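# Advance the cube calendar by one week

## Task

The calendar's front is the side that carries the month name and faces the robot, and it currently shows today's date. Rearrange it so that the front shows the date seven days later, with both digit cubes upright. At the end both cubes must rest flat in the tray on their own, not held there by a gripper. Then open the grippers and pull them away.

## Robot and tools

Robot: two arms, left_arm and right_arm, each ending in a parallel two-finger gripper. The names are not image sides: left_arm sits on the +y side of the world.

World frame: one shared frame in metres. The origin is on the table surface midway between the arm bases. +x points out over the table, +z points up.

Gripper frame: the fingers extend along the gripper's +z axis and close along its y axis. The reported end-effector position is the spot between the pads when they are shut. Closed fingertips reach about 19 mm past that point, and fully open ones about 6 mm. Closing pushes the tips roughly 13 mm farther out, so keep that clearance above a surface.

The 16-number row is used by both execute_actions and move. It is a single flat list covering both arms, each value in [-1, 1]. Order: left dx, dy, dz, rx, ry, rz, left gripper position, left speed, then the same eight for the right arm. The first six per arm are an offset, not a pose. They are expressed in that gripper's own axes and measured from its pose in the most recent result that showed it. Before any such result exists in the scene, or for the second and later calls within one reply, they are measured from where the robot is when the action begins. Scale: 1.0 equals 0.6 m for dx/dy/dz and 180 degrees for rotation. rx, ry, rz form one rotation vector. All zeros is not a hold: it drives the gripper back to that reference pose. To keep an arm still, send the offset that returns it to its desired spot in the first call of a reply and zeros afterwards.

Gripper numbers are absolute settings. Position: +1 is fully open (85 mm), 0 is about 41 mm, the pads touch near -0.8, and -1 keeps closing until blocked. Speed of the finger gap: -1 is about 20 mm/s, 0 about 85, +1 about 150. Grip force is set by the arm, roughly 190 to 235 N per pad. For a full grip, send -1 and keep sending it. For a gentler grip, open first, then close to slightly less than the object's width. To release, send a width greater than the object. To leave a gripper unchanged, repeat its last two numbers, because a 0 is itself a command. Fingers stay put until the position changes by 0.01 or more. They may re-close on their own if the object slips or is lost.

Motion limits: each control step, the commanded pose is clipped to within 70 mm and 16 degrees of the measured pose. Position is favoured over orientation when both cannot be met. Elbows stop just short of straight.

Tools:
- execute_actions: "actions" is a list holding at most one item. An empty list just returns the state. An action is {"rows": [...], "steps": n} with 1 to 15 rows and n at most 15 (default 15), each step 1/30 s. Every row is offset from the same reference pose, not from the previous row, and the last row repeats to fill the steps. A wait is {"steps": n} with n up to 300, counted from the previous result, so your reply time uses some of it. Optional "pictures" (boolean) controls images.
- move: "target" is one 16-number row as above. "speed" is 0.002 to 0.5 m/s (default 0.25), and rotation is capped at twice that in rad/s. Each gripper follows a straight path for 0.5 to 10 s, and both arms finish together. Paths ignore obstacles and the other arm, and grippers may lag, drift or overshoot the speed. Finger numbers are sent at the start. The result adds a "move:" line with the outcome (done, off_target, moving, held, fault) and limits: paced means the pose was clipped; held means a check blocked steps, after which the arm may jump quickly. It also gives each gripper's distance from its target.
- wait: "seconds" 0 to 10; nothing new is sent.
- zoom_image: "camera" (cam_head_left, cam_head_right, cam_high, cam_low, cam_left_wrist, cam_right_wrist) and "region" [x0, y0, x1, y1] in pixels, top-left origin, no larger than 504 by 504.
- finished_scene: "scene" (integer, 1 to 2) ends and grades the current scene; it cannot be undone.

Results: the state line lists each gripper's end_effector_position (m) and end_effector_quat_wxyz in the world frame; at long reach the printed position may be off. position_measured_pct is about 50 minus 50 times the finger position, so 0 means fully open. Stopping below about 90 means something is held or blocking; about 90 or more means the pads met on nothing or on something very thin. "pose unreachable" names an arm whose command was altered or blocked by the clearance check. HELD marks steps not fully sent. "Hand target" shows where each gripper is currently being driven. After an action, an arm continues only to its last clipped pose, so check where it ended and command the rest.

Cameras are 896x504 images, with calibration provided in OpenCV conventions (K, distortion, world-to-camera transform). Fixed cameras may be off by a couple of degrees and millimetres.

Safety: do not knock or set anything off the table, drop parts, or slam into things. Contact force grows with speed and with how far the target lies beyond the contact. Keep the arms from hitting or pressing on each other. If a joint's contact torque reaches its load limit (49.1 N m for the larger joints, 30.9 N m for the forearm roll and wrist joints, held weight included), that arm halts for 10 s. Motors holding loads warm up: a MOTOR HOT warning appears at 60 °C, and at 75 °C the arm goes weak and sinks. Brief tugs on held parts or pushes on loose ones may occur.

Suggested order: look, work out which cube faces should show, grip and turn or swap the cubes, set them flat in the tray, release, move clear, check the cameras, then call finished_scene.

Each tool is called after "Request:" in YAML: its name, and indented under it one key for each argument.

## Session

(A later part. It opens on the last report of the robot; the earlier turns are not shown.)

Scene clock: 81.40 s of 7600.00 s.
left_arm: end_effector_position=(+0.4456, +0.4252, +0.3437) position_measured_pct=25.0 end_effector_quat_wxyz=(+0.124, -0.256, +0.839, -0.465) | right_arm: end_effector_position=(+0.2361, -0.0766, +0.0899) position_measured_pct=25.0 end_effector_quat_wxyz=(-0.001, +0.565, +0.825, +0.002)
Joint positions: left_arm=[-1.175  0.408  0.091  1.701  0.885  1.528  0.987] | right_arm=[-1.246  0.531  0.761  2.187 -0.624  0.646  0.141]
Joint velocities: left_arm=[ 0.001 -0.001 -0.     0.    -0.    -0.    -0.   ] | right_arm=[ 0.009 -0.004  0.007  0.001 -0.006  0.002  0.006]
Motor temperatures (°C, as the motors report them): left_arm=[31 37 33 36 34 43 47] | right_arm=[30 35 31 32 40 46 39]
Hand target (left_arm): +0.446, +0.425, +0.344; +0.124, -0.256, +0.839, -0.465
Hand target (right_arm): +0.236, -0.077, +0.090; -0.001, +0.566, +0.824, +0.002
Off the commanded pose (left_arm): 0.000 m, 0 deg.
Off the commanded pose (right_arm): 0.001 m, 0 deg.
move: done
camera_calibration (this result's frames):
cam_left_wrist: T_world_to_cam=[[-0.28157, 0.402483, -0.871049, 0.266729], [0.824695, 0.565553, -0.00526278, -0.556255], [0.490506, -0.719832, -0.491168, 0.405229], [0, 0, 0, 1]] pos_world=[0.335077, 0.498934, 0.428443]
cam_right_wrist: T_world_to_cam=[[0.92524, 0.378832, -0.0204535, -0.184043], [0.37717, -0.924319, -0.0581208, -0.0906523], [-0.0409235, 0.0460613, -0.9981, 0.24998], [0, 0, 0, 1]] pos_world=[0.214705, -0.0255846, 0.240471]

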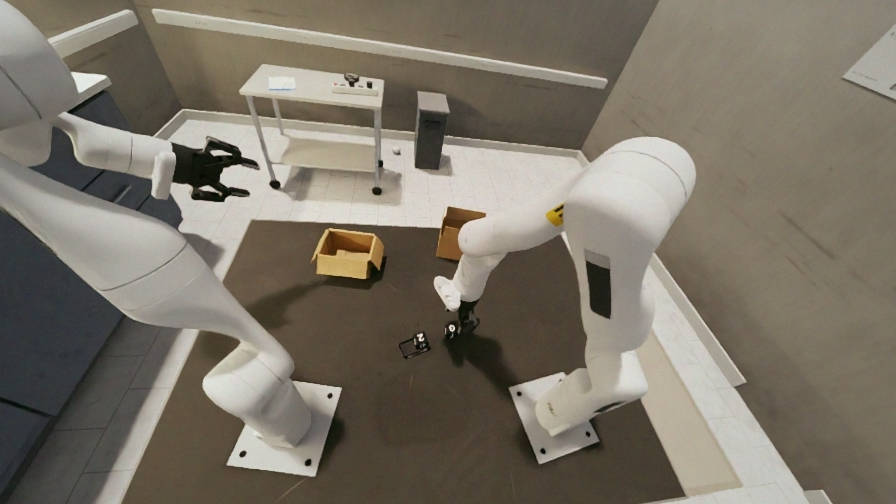

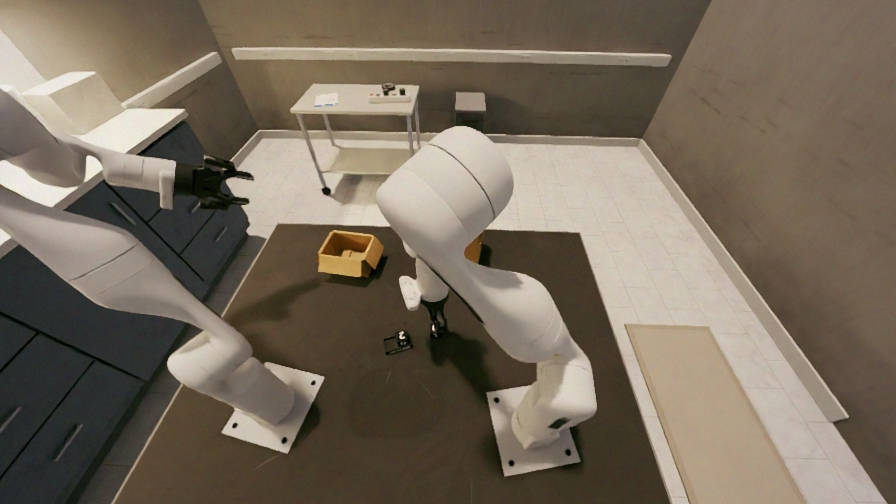

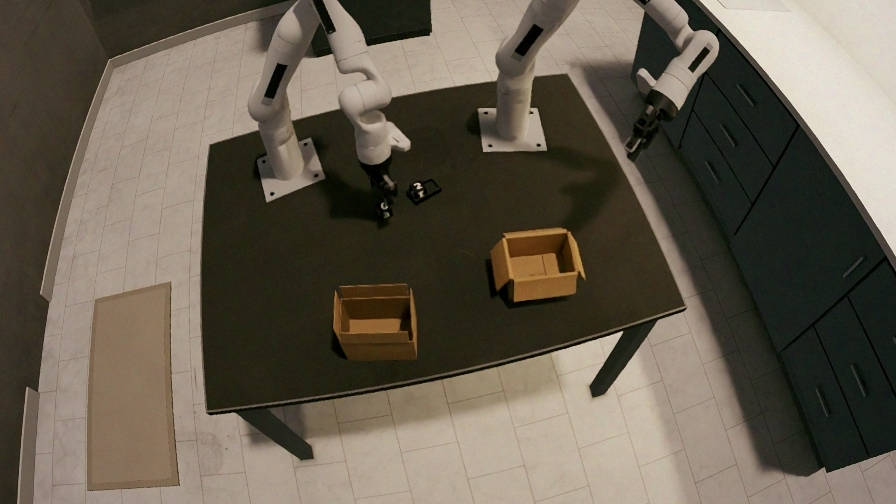

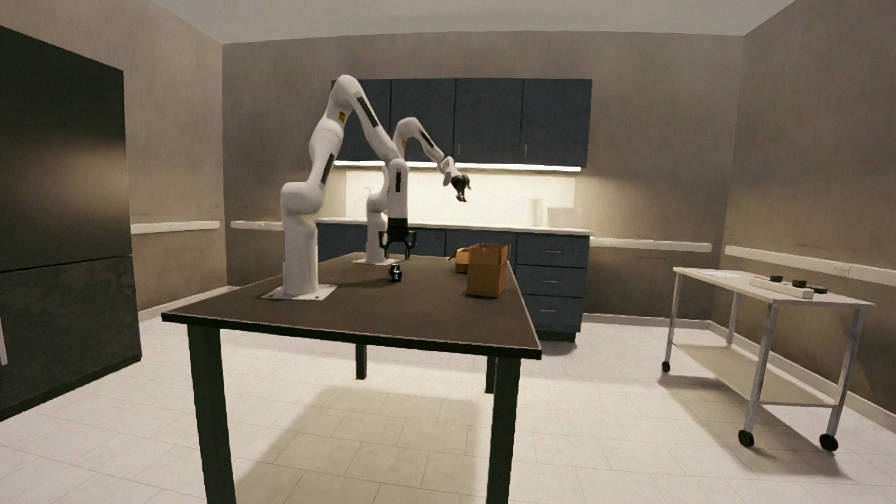

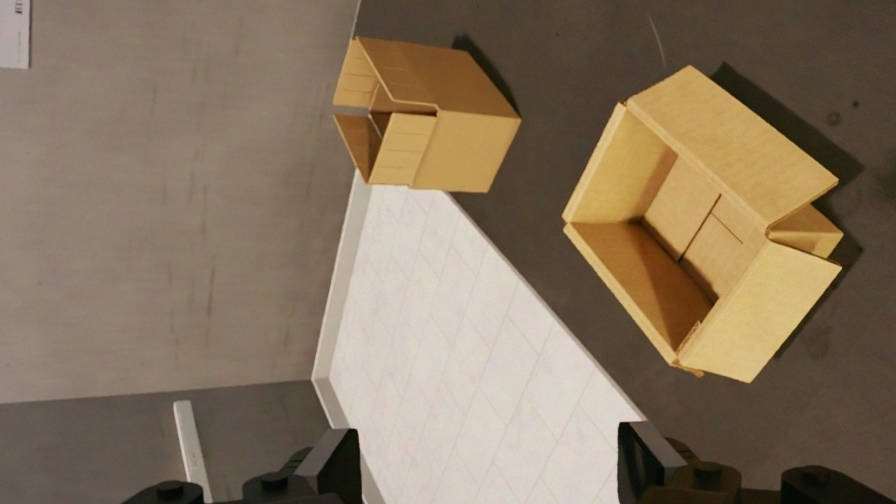

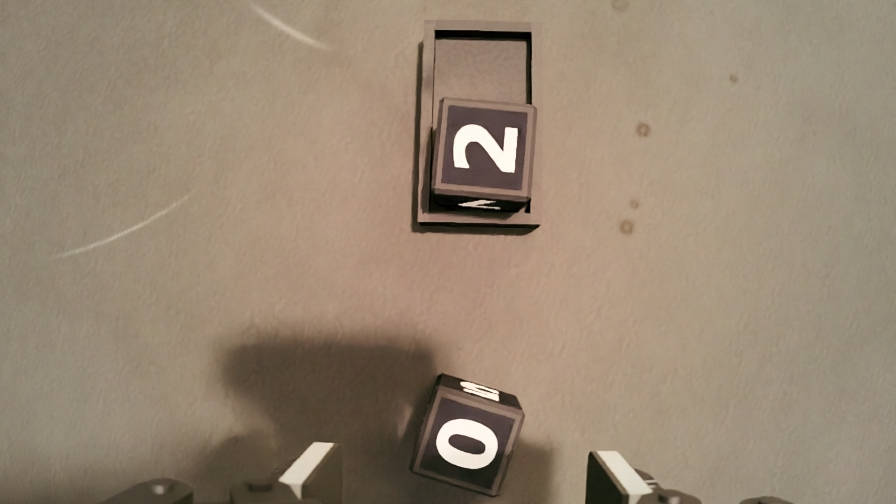

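Request:
move:
  target: [0,0,0,0,0,0,0.5,0,0.01,0.003,0.06,0,0,0.083,0.5,0]
  speed: 0.15

Scene clock: 84.90 s of 7600.00 s.
left_arm: end_effector_position=(+0.4456, +0.4252, +0.3437) position_measured_pct=25.0 end_effector_quat_wxyz=(+0.124, -0.256, +0.839, -0.465) | right_arm: end_effector_position=(+0.2354, -0.0698, +0.0540) position_measured_pct=25.0 end_effector_quat_wxyz=(-0.002, +0.668, +0.745, +0.002)
Joint positions: left_arm=[-1.175  0.408  0.091  1.701  0.885  1.528  0.987] | right_arm=[-1.215  0.635  0.717  2.205 -0.803  0.578  0.028]
Joint velocities: left_arm=[ 0.    -0.    -0.    -0.     0.001 -0.    -0.001] | right_arm=[ 0.002  0.005 -0.001  0.     0.    -0.001 -0.   ]
Motor temperatures (°C, as the motors report them): left_arm=[31 37 33 36 34 43 47] | right_arm=[30 35 31 32 40 46 39]
Hand target (left_arm): +0.446, +0.425, +0.344; +0.124, -0.256, +0.839, -0.465
Hand target (right_arm): +0.235, -0.070, +0.054; -0.001, +0.668, +0.744, +0.002
Off the commanded pose (left_arm): 0.000 m, 0 deg.
Off the commanded pose (right_arm): 0.000 m, 0 deg.
move: done
camera_calibration (this result's frames):
cam_left_wrist: T_world_to_cam=[[-0.28157, 0.402483, -0.871049, 0.266729], [0.824695, 0.565554, -0.00526225, -0.556257], [0.490507, -0.719831, -0.491168, 0.405228], [0, 0, 0, 1]] pos_world=[0.335078, 0.498935, 0.428442]
cam_right_wrist: T_world_to_cam=[[0.991516, 0.128199, -0.021458, -0.219819], [0.126735, -0.990151, -0.0594921, -0.0317547], [-0.0288735, 0.0562679, -0.997998, 0.211672], [0, 0, 0, 1]] pos_world=[0.22809, -0.0151715, 0.204642]

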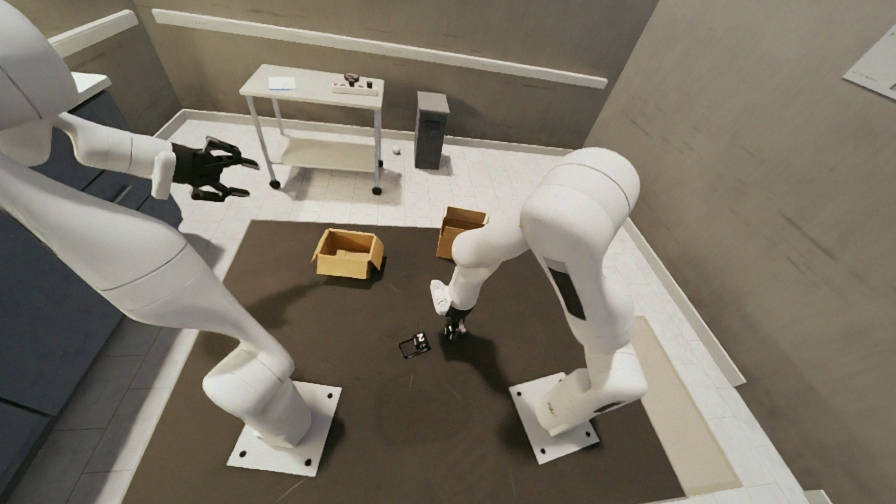

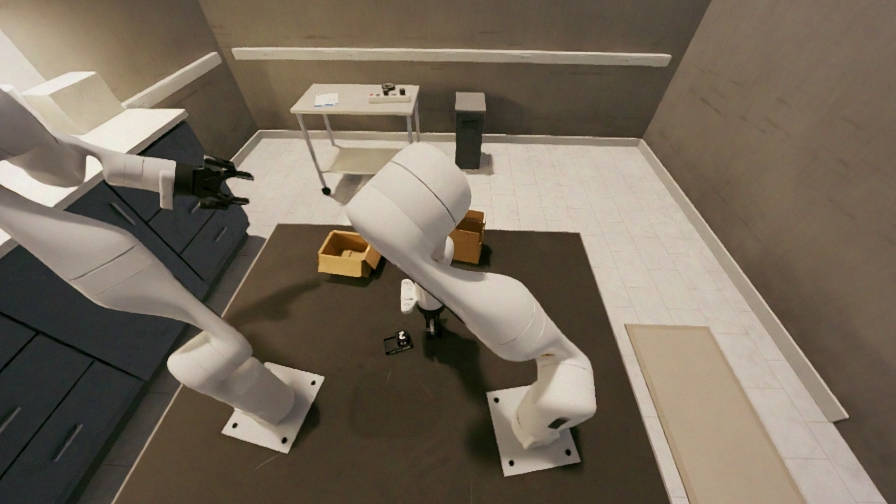

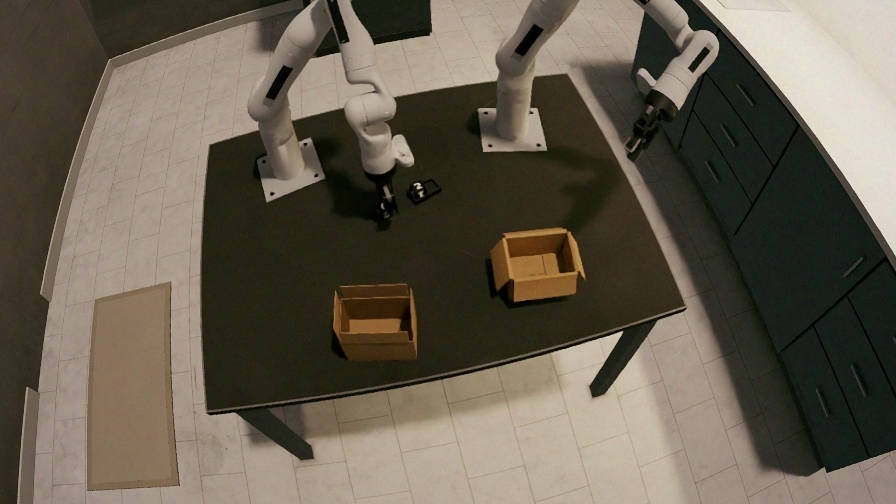

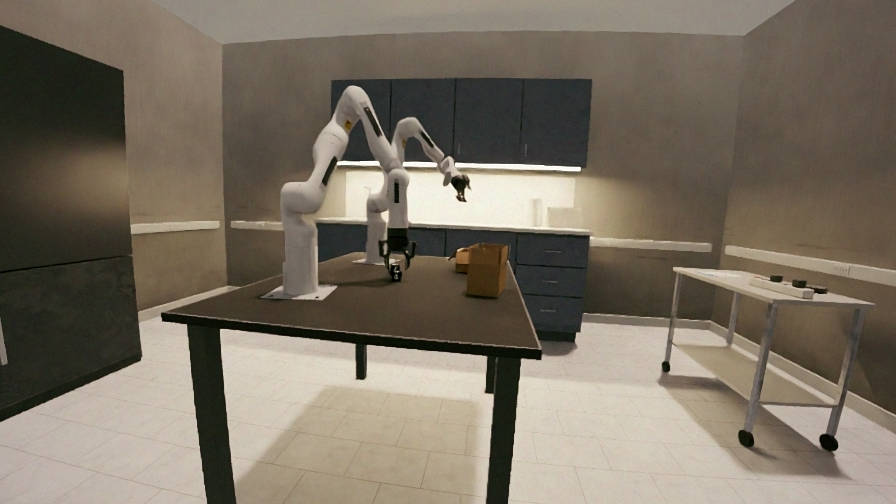

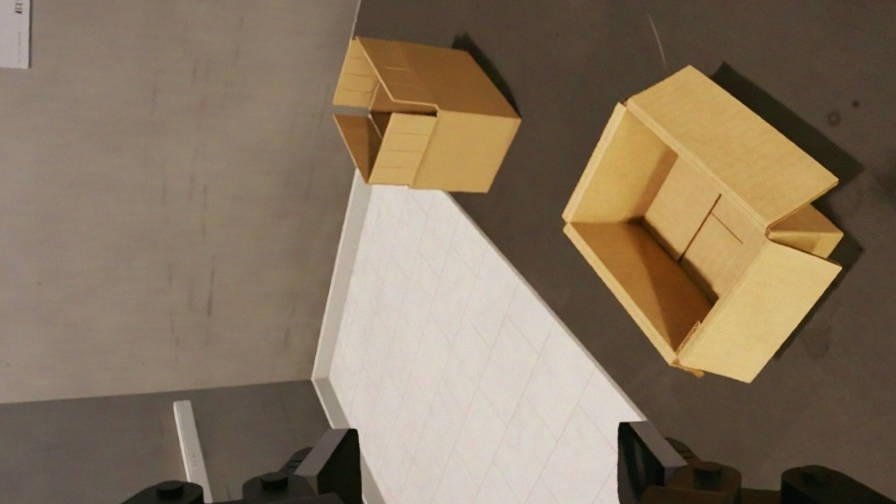

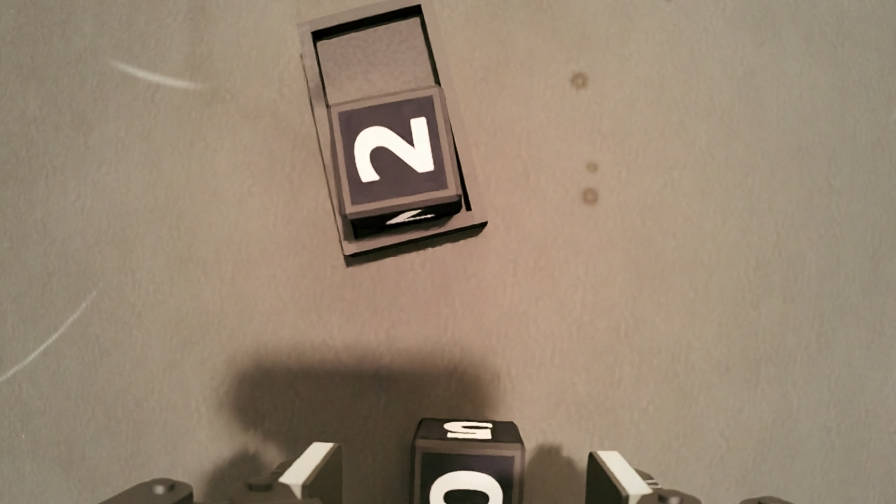

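Request:
move:
  target: [0,0,0,0,0,0,0.5,0,0,0.002,0.0425,0,0,0,0.5,0]
  speed: 0.08

Request:
execute_actions:
  actions:
    - {"rows":[[0,0,0,0,0,0,0.5,0,0,0,0,0,0,0,-1,0]],"steps":15}

Scene clock: 87.50 s of 7600.00 s.
left_arm: end_effector_position=(+0.4456, +0.4252, +0.3437) position_measured_pct=25.0 end_effector_quat_wxyz=(+0.124, -0.256, +0.839, -0.465) | right_arm: end_effector_position=(+0.2364, -0.0691, +0.0286) position_measured_pct=25.0 end_effector_quat_wxyz=(-0.002, +0.667, +0.745, +0.002)
Joint positions: left_arm=[-1.175  0.408  0.091  1.701  0.885  1.528  0.987] | right_arm=[-1.15   0.687  0.628  2.216 -0.89   0.506  0.103]
Joint velocities: left_arm=[-0.001  0.     0.    -0.001 -0.001  0.     0.   ] | right_arm=[ 0.008  0.004  0.002  0.    -0.002  0.001  0.002]
Motor temperatures (°C, as the motors report them): left_arm=[31 37 33 36 34 43 47] | right_arm=[30 35 31 32 40 46 39]
Hand target (left_arm): +0.446, +0.425, +0.344; +0.124, -0.256, +0.839, -0.465
Hand target (right_arm): +0.237, -0.069, +0.028; -0.002, +0.668, +0.745, +0.002
Off the commanded pose (left_arm): 0.000 m, 0 deg.
Off the commanded pose (right_arm): 0.000 m, 0 deg.
move: done
camera_calibration (this result's frames):
cam_left_wrist: T_world_to_cam=[[-0.28157, 0.402482, -0.871049, 0.266729], [0.824694, 0.565554, -0.00526167, -0.556258], [0.490508, -0.719831, -0.491168, 0.405227], [0, 0, 0, 1]] pos_world=[0.335078, 0.498936, 0.428442]
cam_right_wrist: T_world_to_cam=[[0.991392, 0.129158, -0.0214587, -0.221318], [0.127671, -0.989986, -0.0602314, -0.0329076], [-0.0290232, 0.0569733, -0.997954, 0.186309], [0, 0, 0, 1]] pos_world=[0.229021, -0.0146077, 0.179196]

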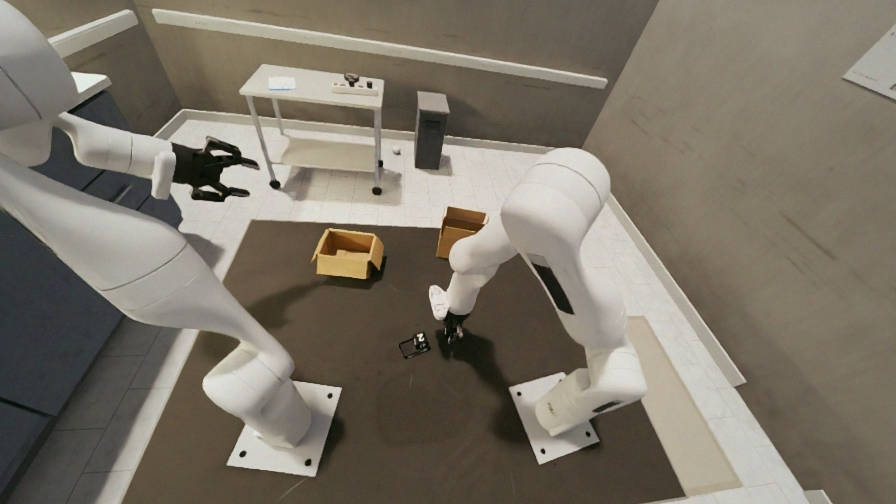

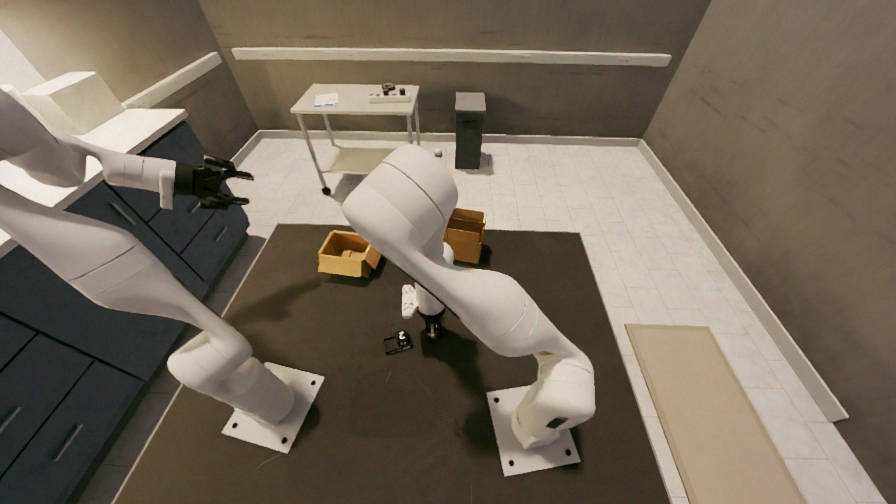

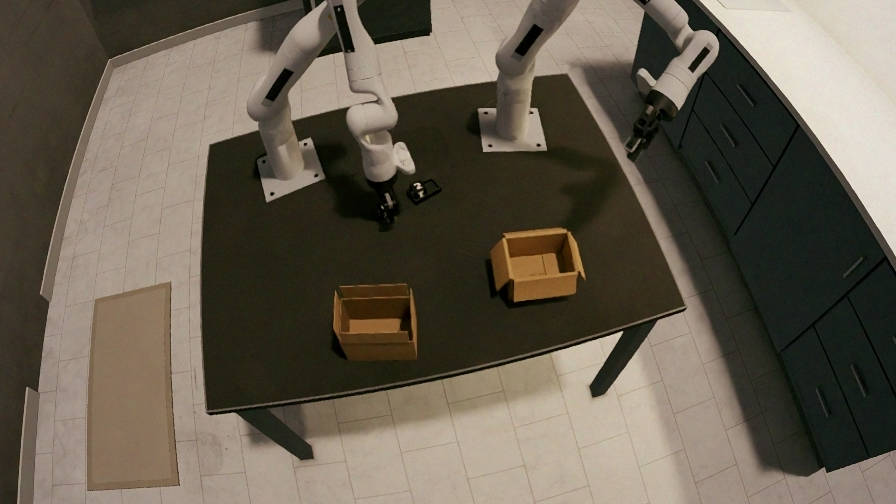

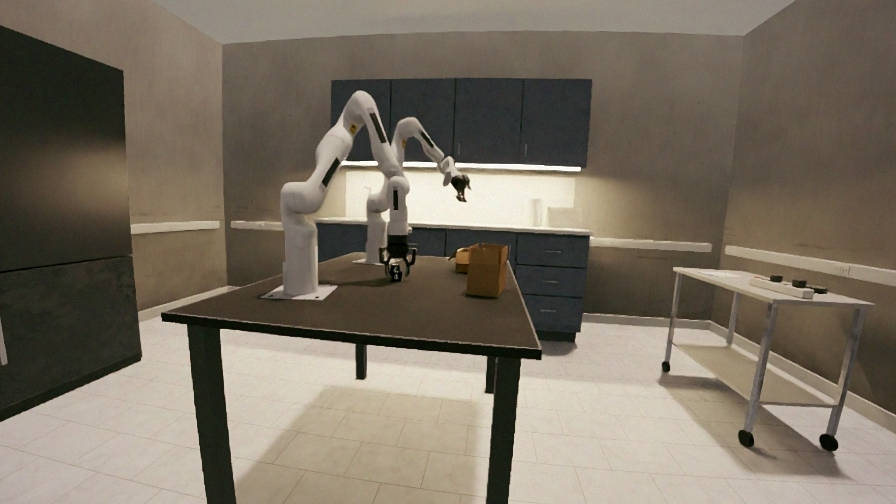

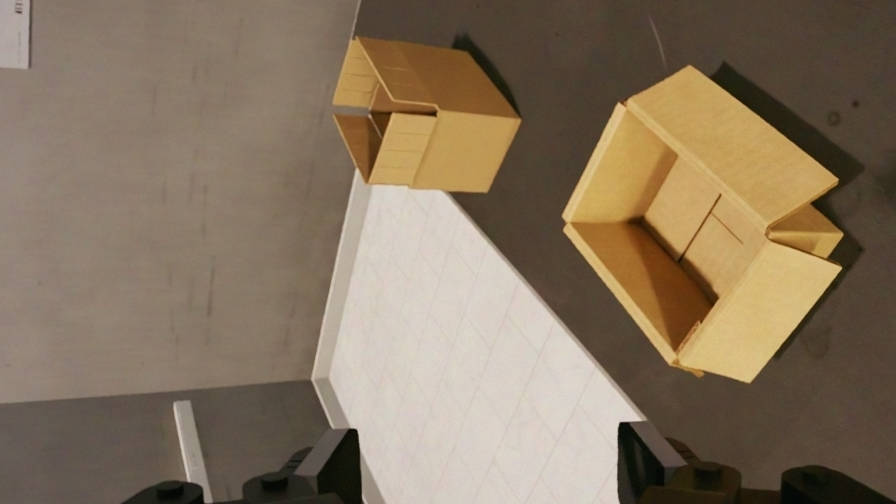

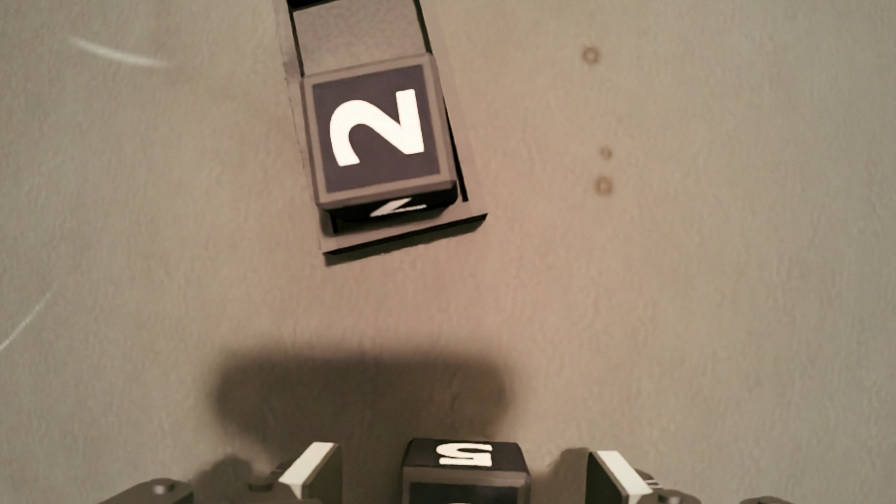

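Scene clock: 88.00 s of 7600.00 s.
left_arm: end_effector_position=(+0.4456, +0.4252, +0.3437) position_measured_pct=25.0 end_effector_quat_wxyz=(+0.124, -0.256, +0.839, -0.465) | right_arm: end_effector_position=(+0.2364, -0.0691, +0.0290) position_measured_pct=60.7 end_effector_quat_wxyz=(-0.002, +0.667, +0.745, +0.002)
Joint positions: left_arm=[-1.175  0.408  0.091  1.701  0.885  1.528  0.987] | right_arm=[-1.15   0.686  0.629  2.216 -0.89   0.506  0.103]
Joint velocities: left_arm=[-0.    -0.001  0.001  0.    -0.     0.    -0.   ] | right_arm=[-0.001 -0.013  0.007  0.003  0.002  0.006  0.001]
Motor temperatures (°C, as the motors report them): left_arm=[31 37 33 36 34 43 47] | right_arm=[30 35 31 32 40 46 39]
Hand target (left_arm): +0.446, +0.425, +0.344; +0.124, -0.256, +0.839, -0.465
Hand target (right_arm): +0.236, -0.069, +0.029; -0.002, +0.667, +0.745, +0.002
Off the commanded pose (left_arm): 0.000 m, 0 deg.
Off the commanded pose (right_arm): 0.000 m, 0 deg.
Steps of this call (steps 1 to 15: all 15 steps of this action). Readings (end_effector_position | what the end effector reports):
1: left_arm (+0.4456, +0.4252, +0.3437) | right_arm (+0.2364, -0.0691, +0.0286) | left_arm position_measured_pct=25.0 | right_arm position_measured_pct=25.0
2: left_arm (+0.4456, +0.4252, +0.3437) | right_arm (+0.2363, -0.0690, +0.0286) | left_arm position_measured_pct=25.0 | right_arm position_measured_pct=25.8
4: left_arm (+0.4456, +0.4252, +0.3437) | right_arm (+0.2364, -0.0690, +0.0286) | left_arm position_measured_pct=25.0 | right_arm position_measured_pct=29.8
8: left_arm (+0.4456, +0.4252, +0.3437) | right_arm (+0.2364, -0.0691, +0.0286) | left_arm position_measured_pct=25.0 | right_arm position_measured_pct=41.3
15: the state above
camera_calibration (this result's frames):
cam_left_wrist: T_world_to_cam=[[-0.281569, 0.402482, -0.871049, 0.266729], [0.824694, 0.565555, -0.00526122, -0.556259], [0.490509, -0.71983, -0.491167, 0.405227], [0, 0, 0, 1]] pos_world=[0.335079, 0.498936, 0.428442]
cam_right_wrist: T_world_to_cam=[[0.991424, 0.128908, -0.0214928, -0.221352], [0.127397, -0.989974, -0.0610125, -0.0327744], [-0.0291423, 0.0577511, -0.997906, 0.186802], [0, 0, 0, 1]] pos_world=[0.229073, -0.0146998, 0.179653]

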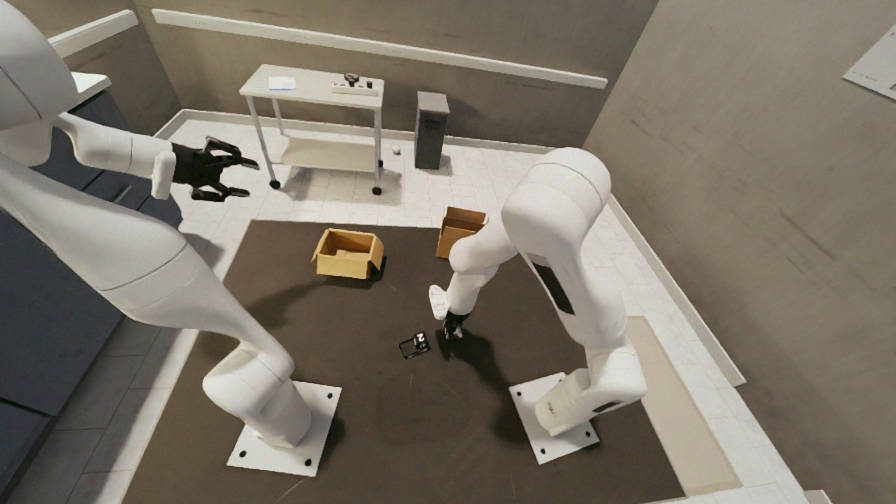

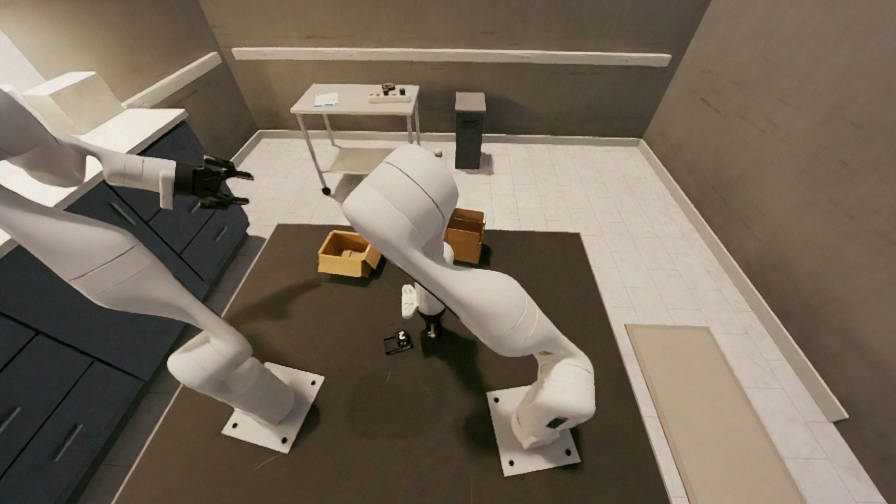

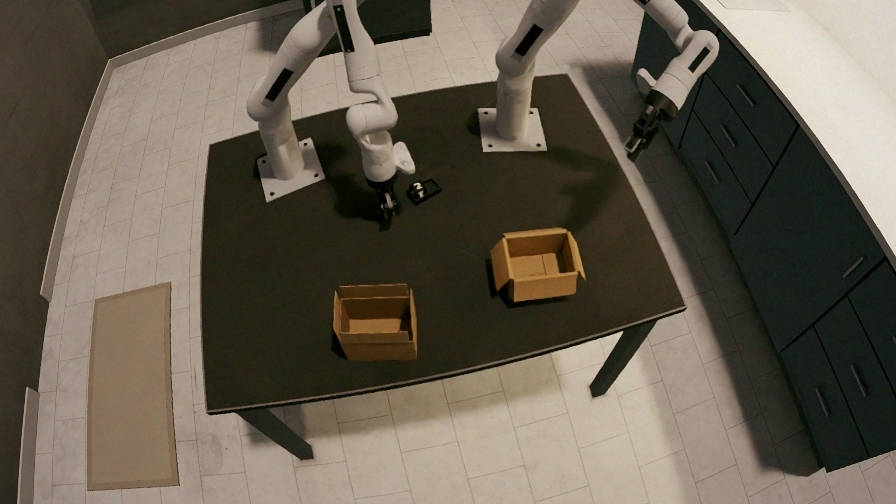

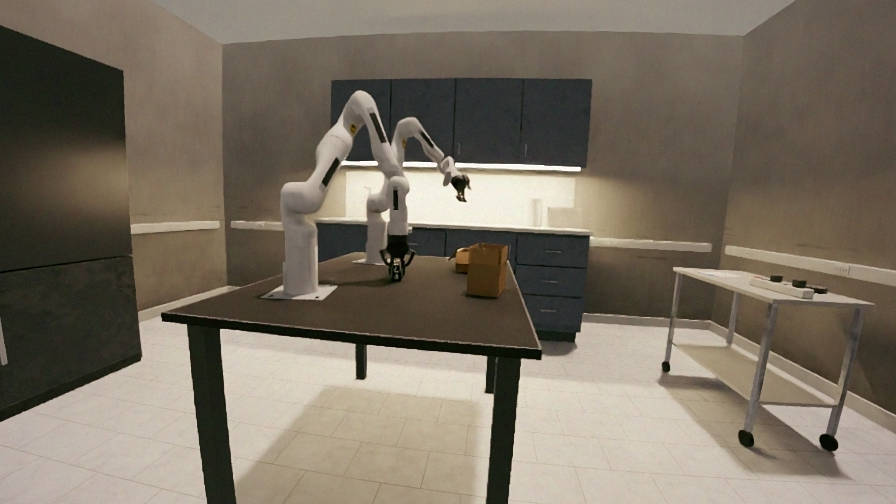

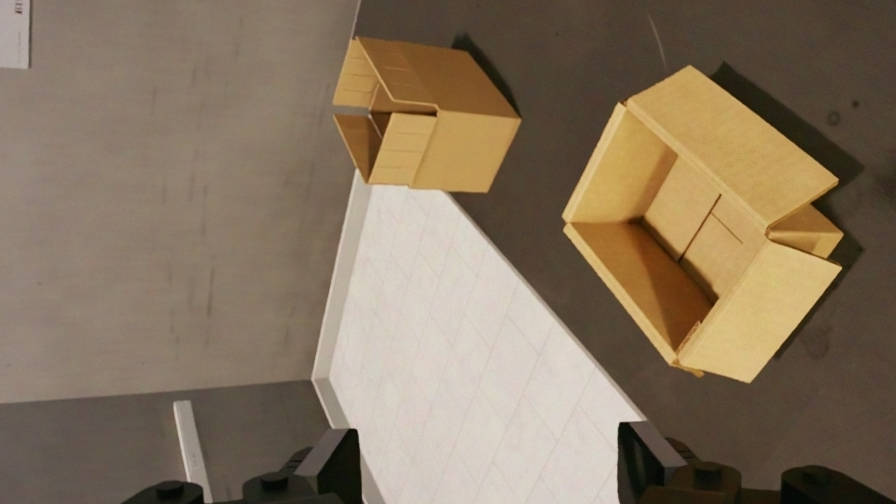

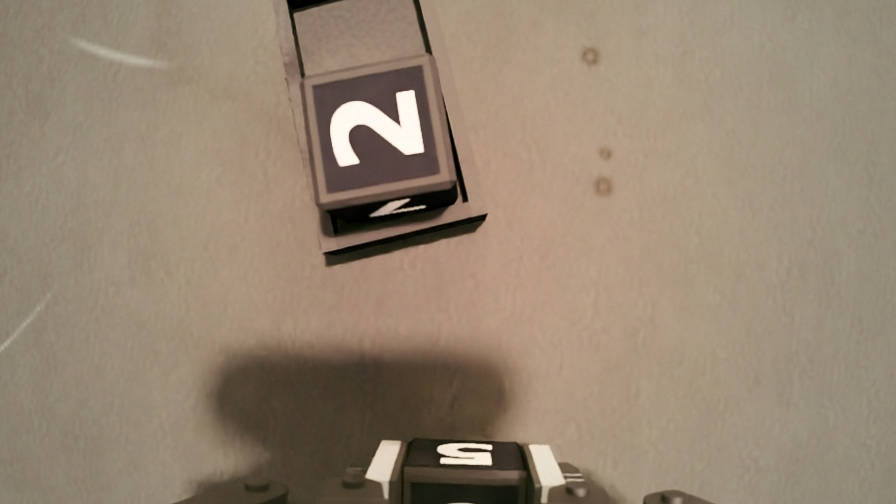

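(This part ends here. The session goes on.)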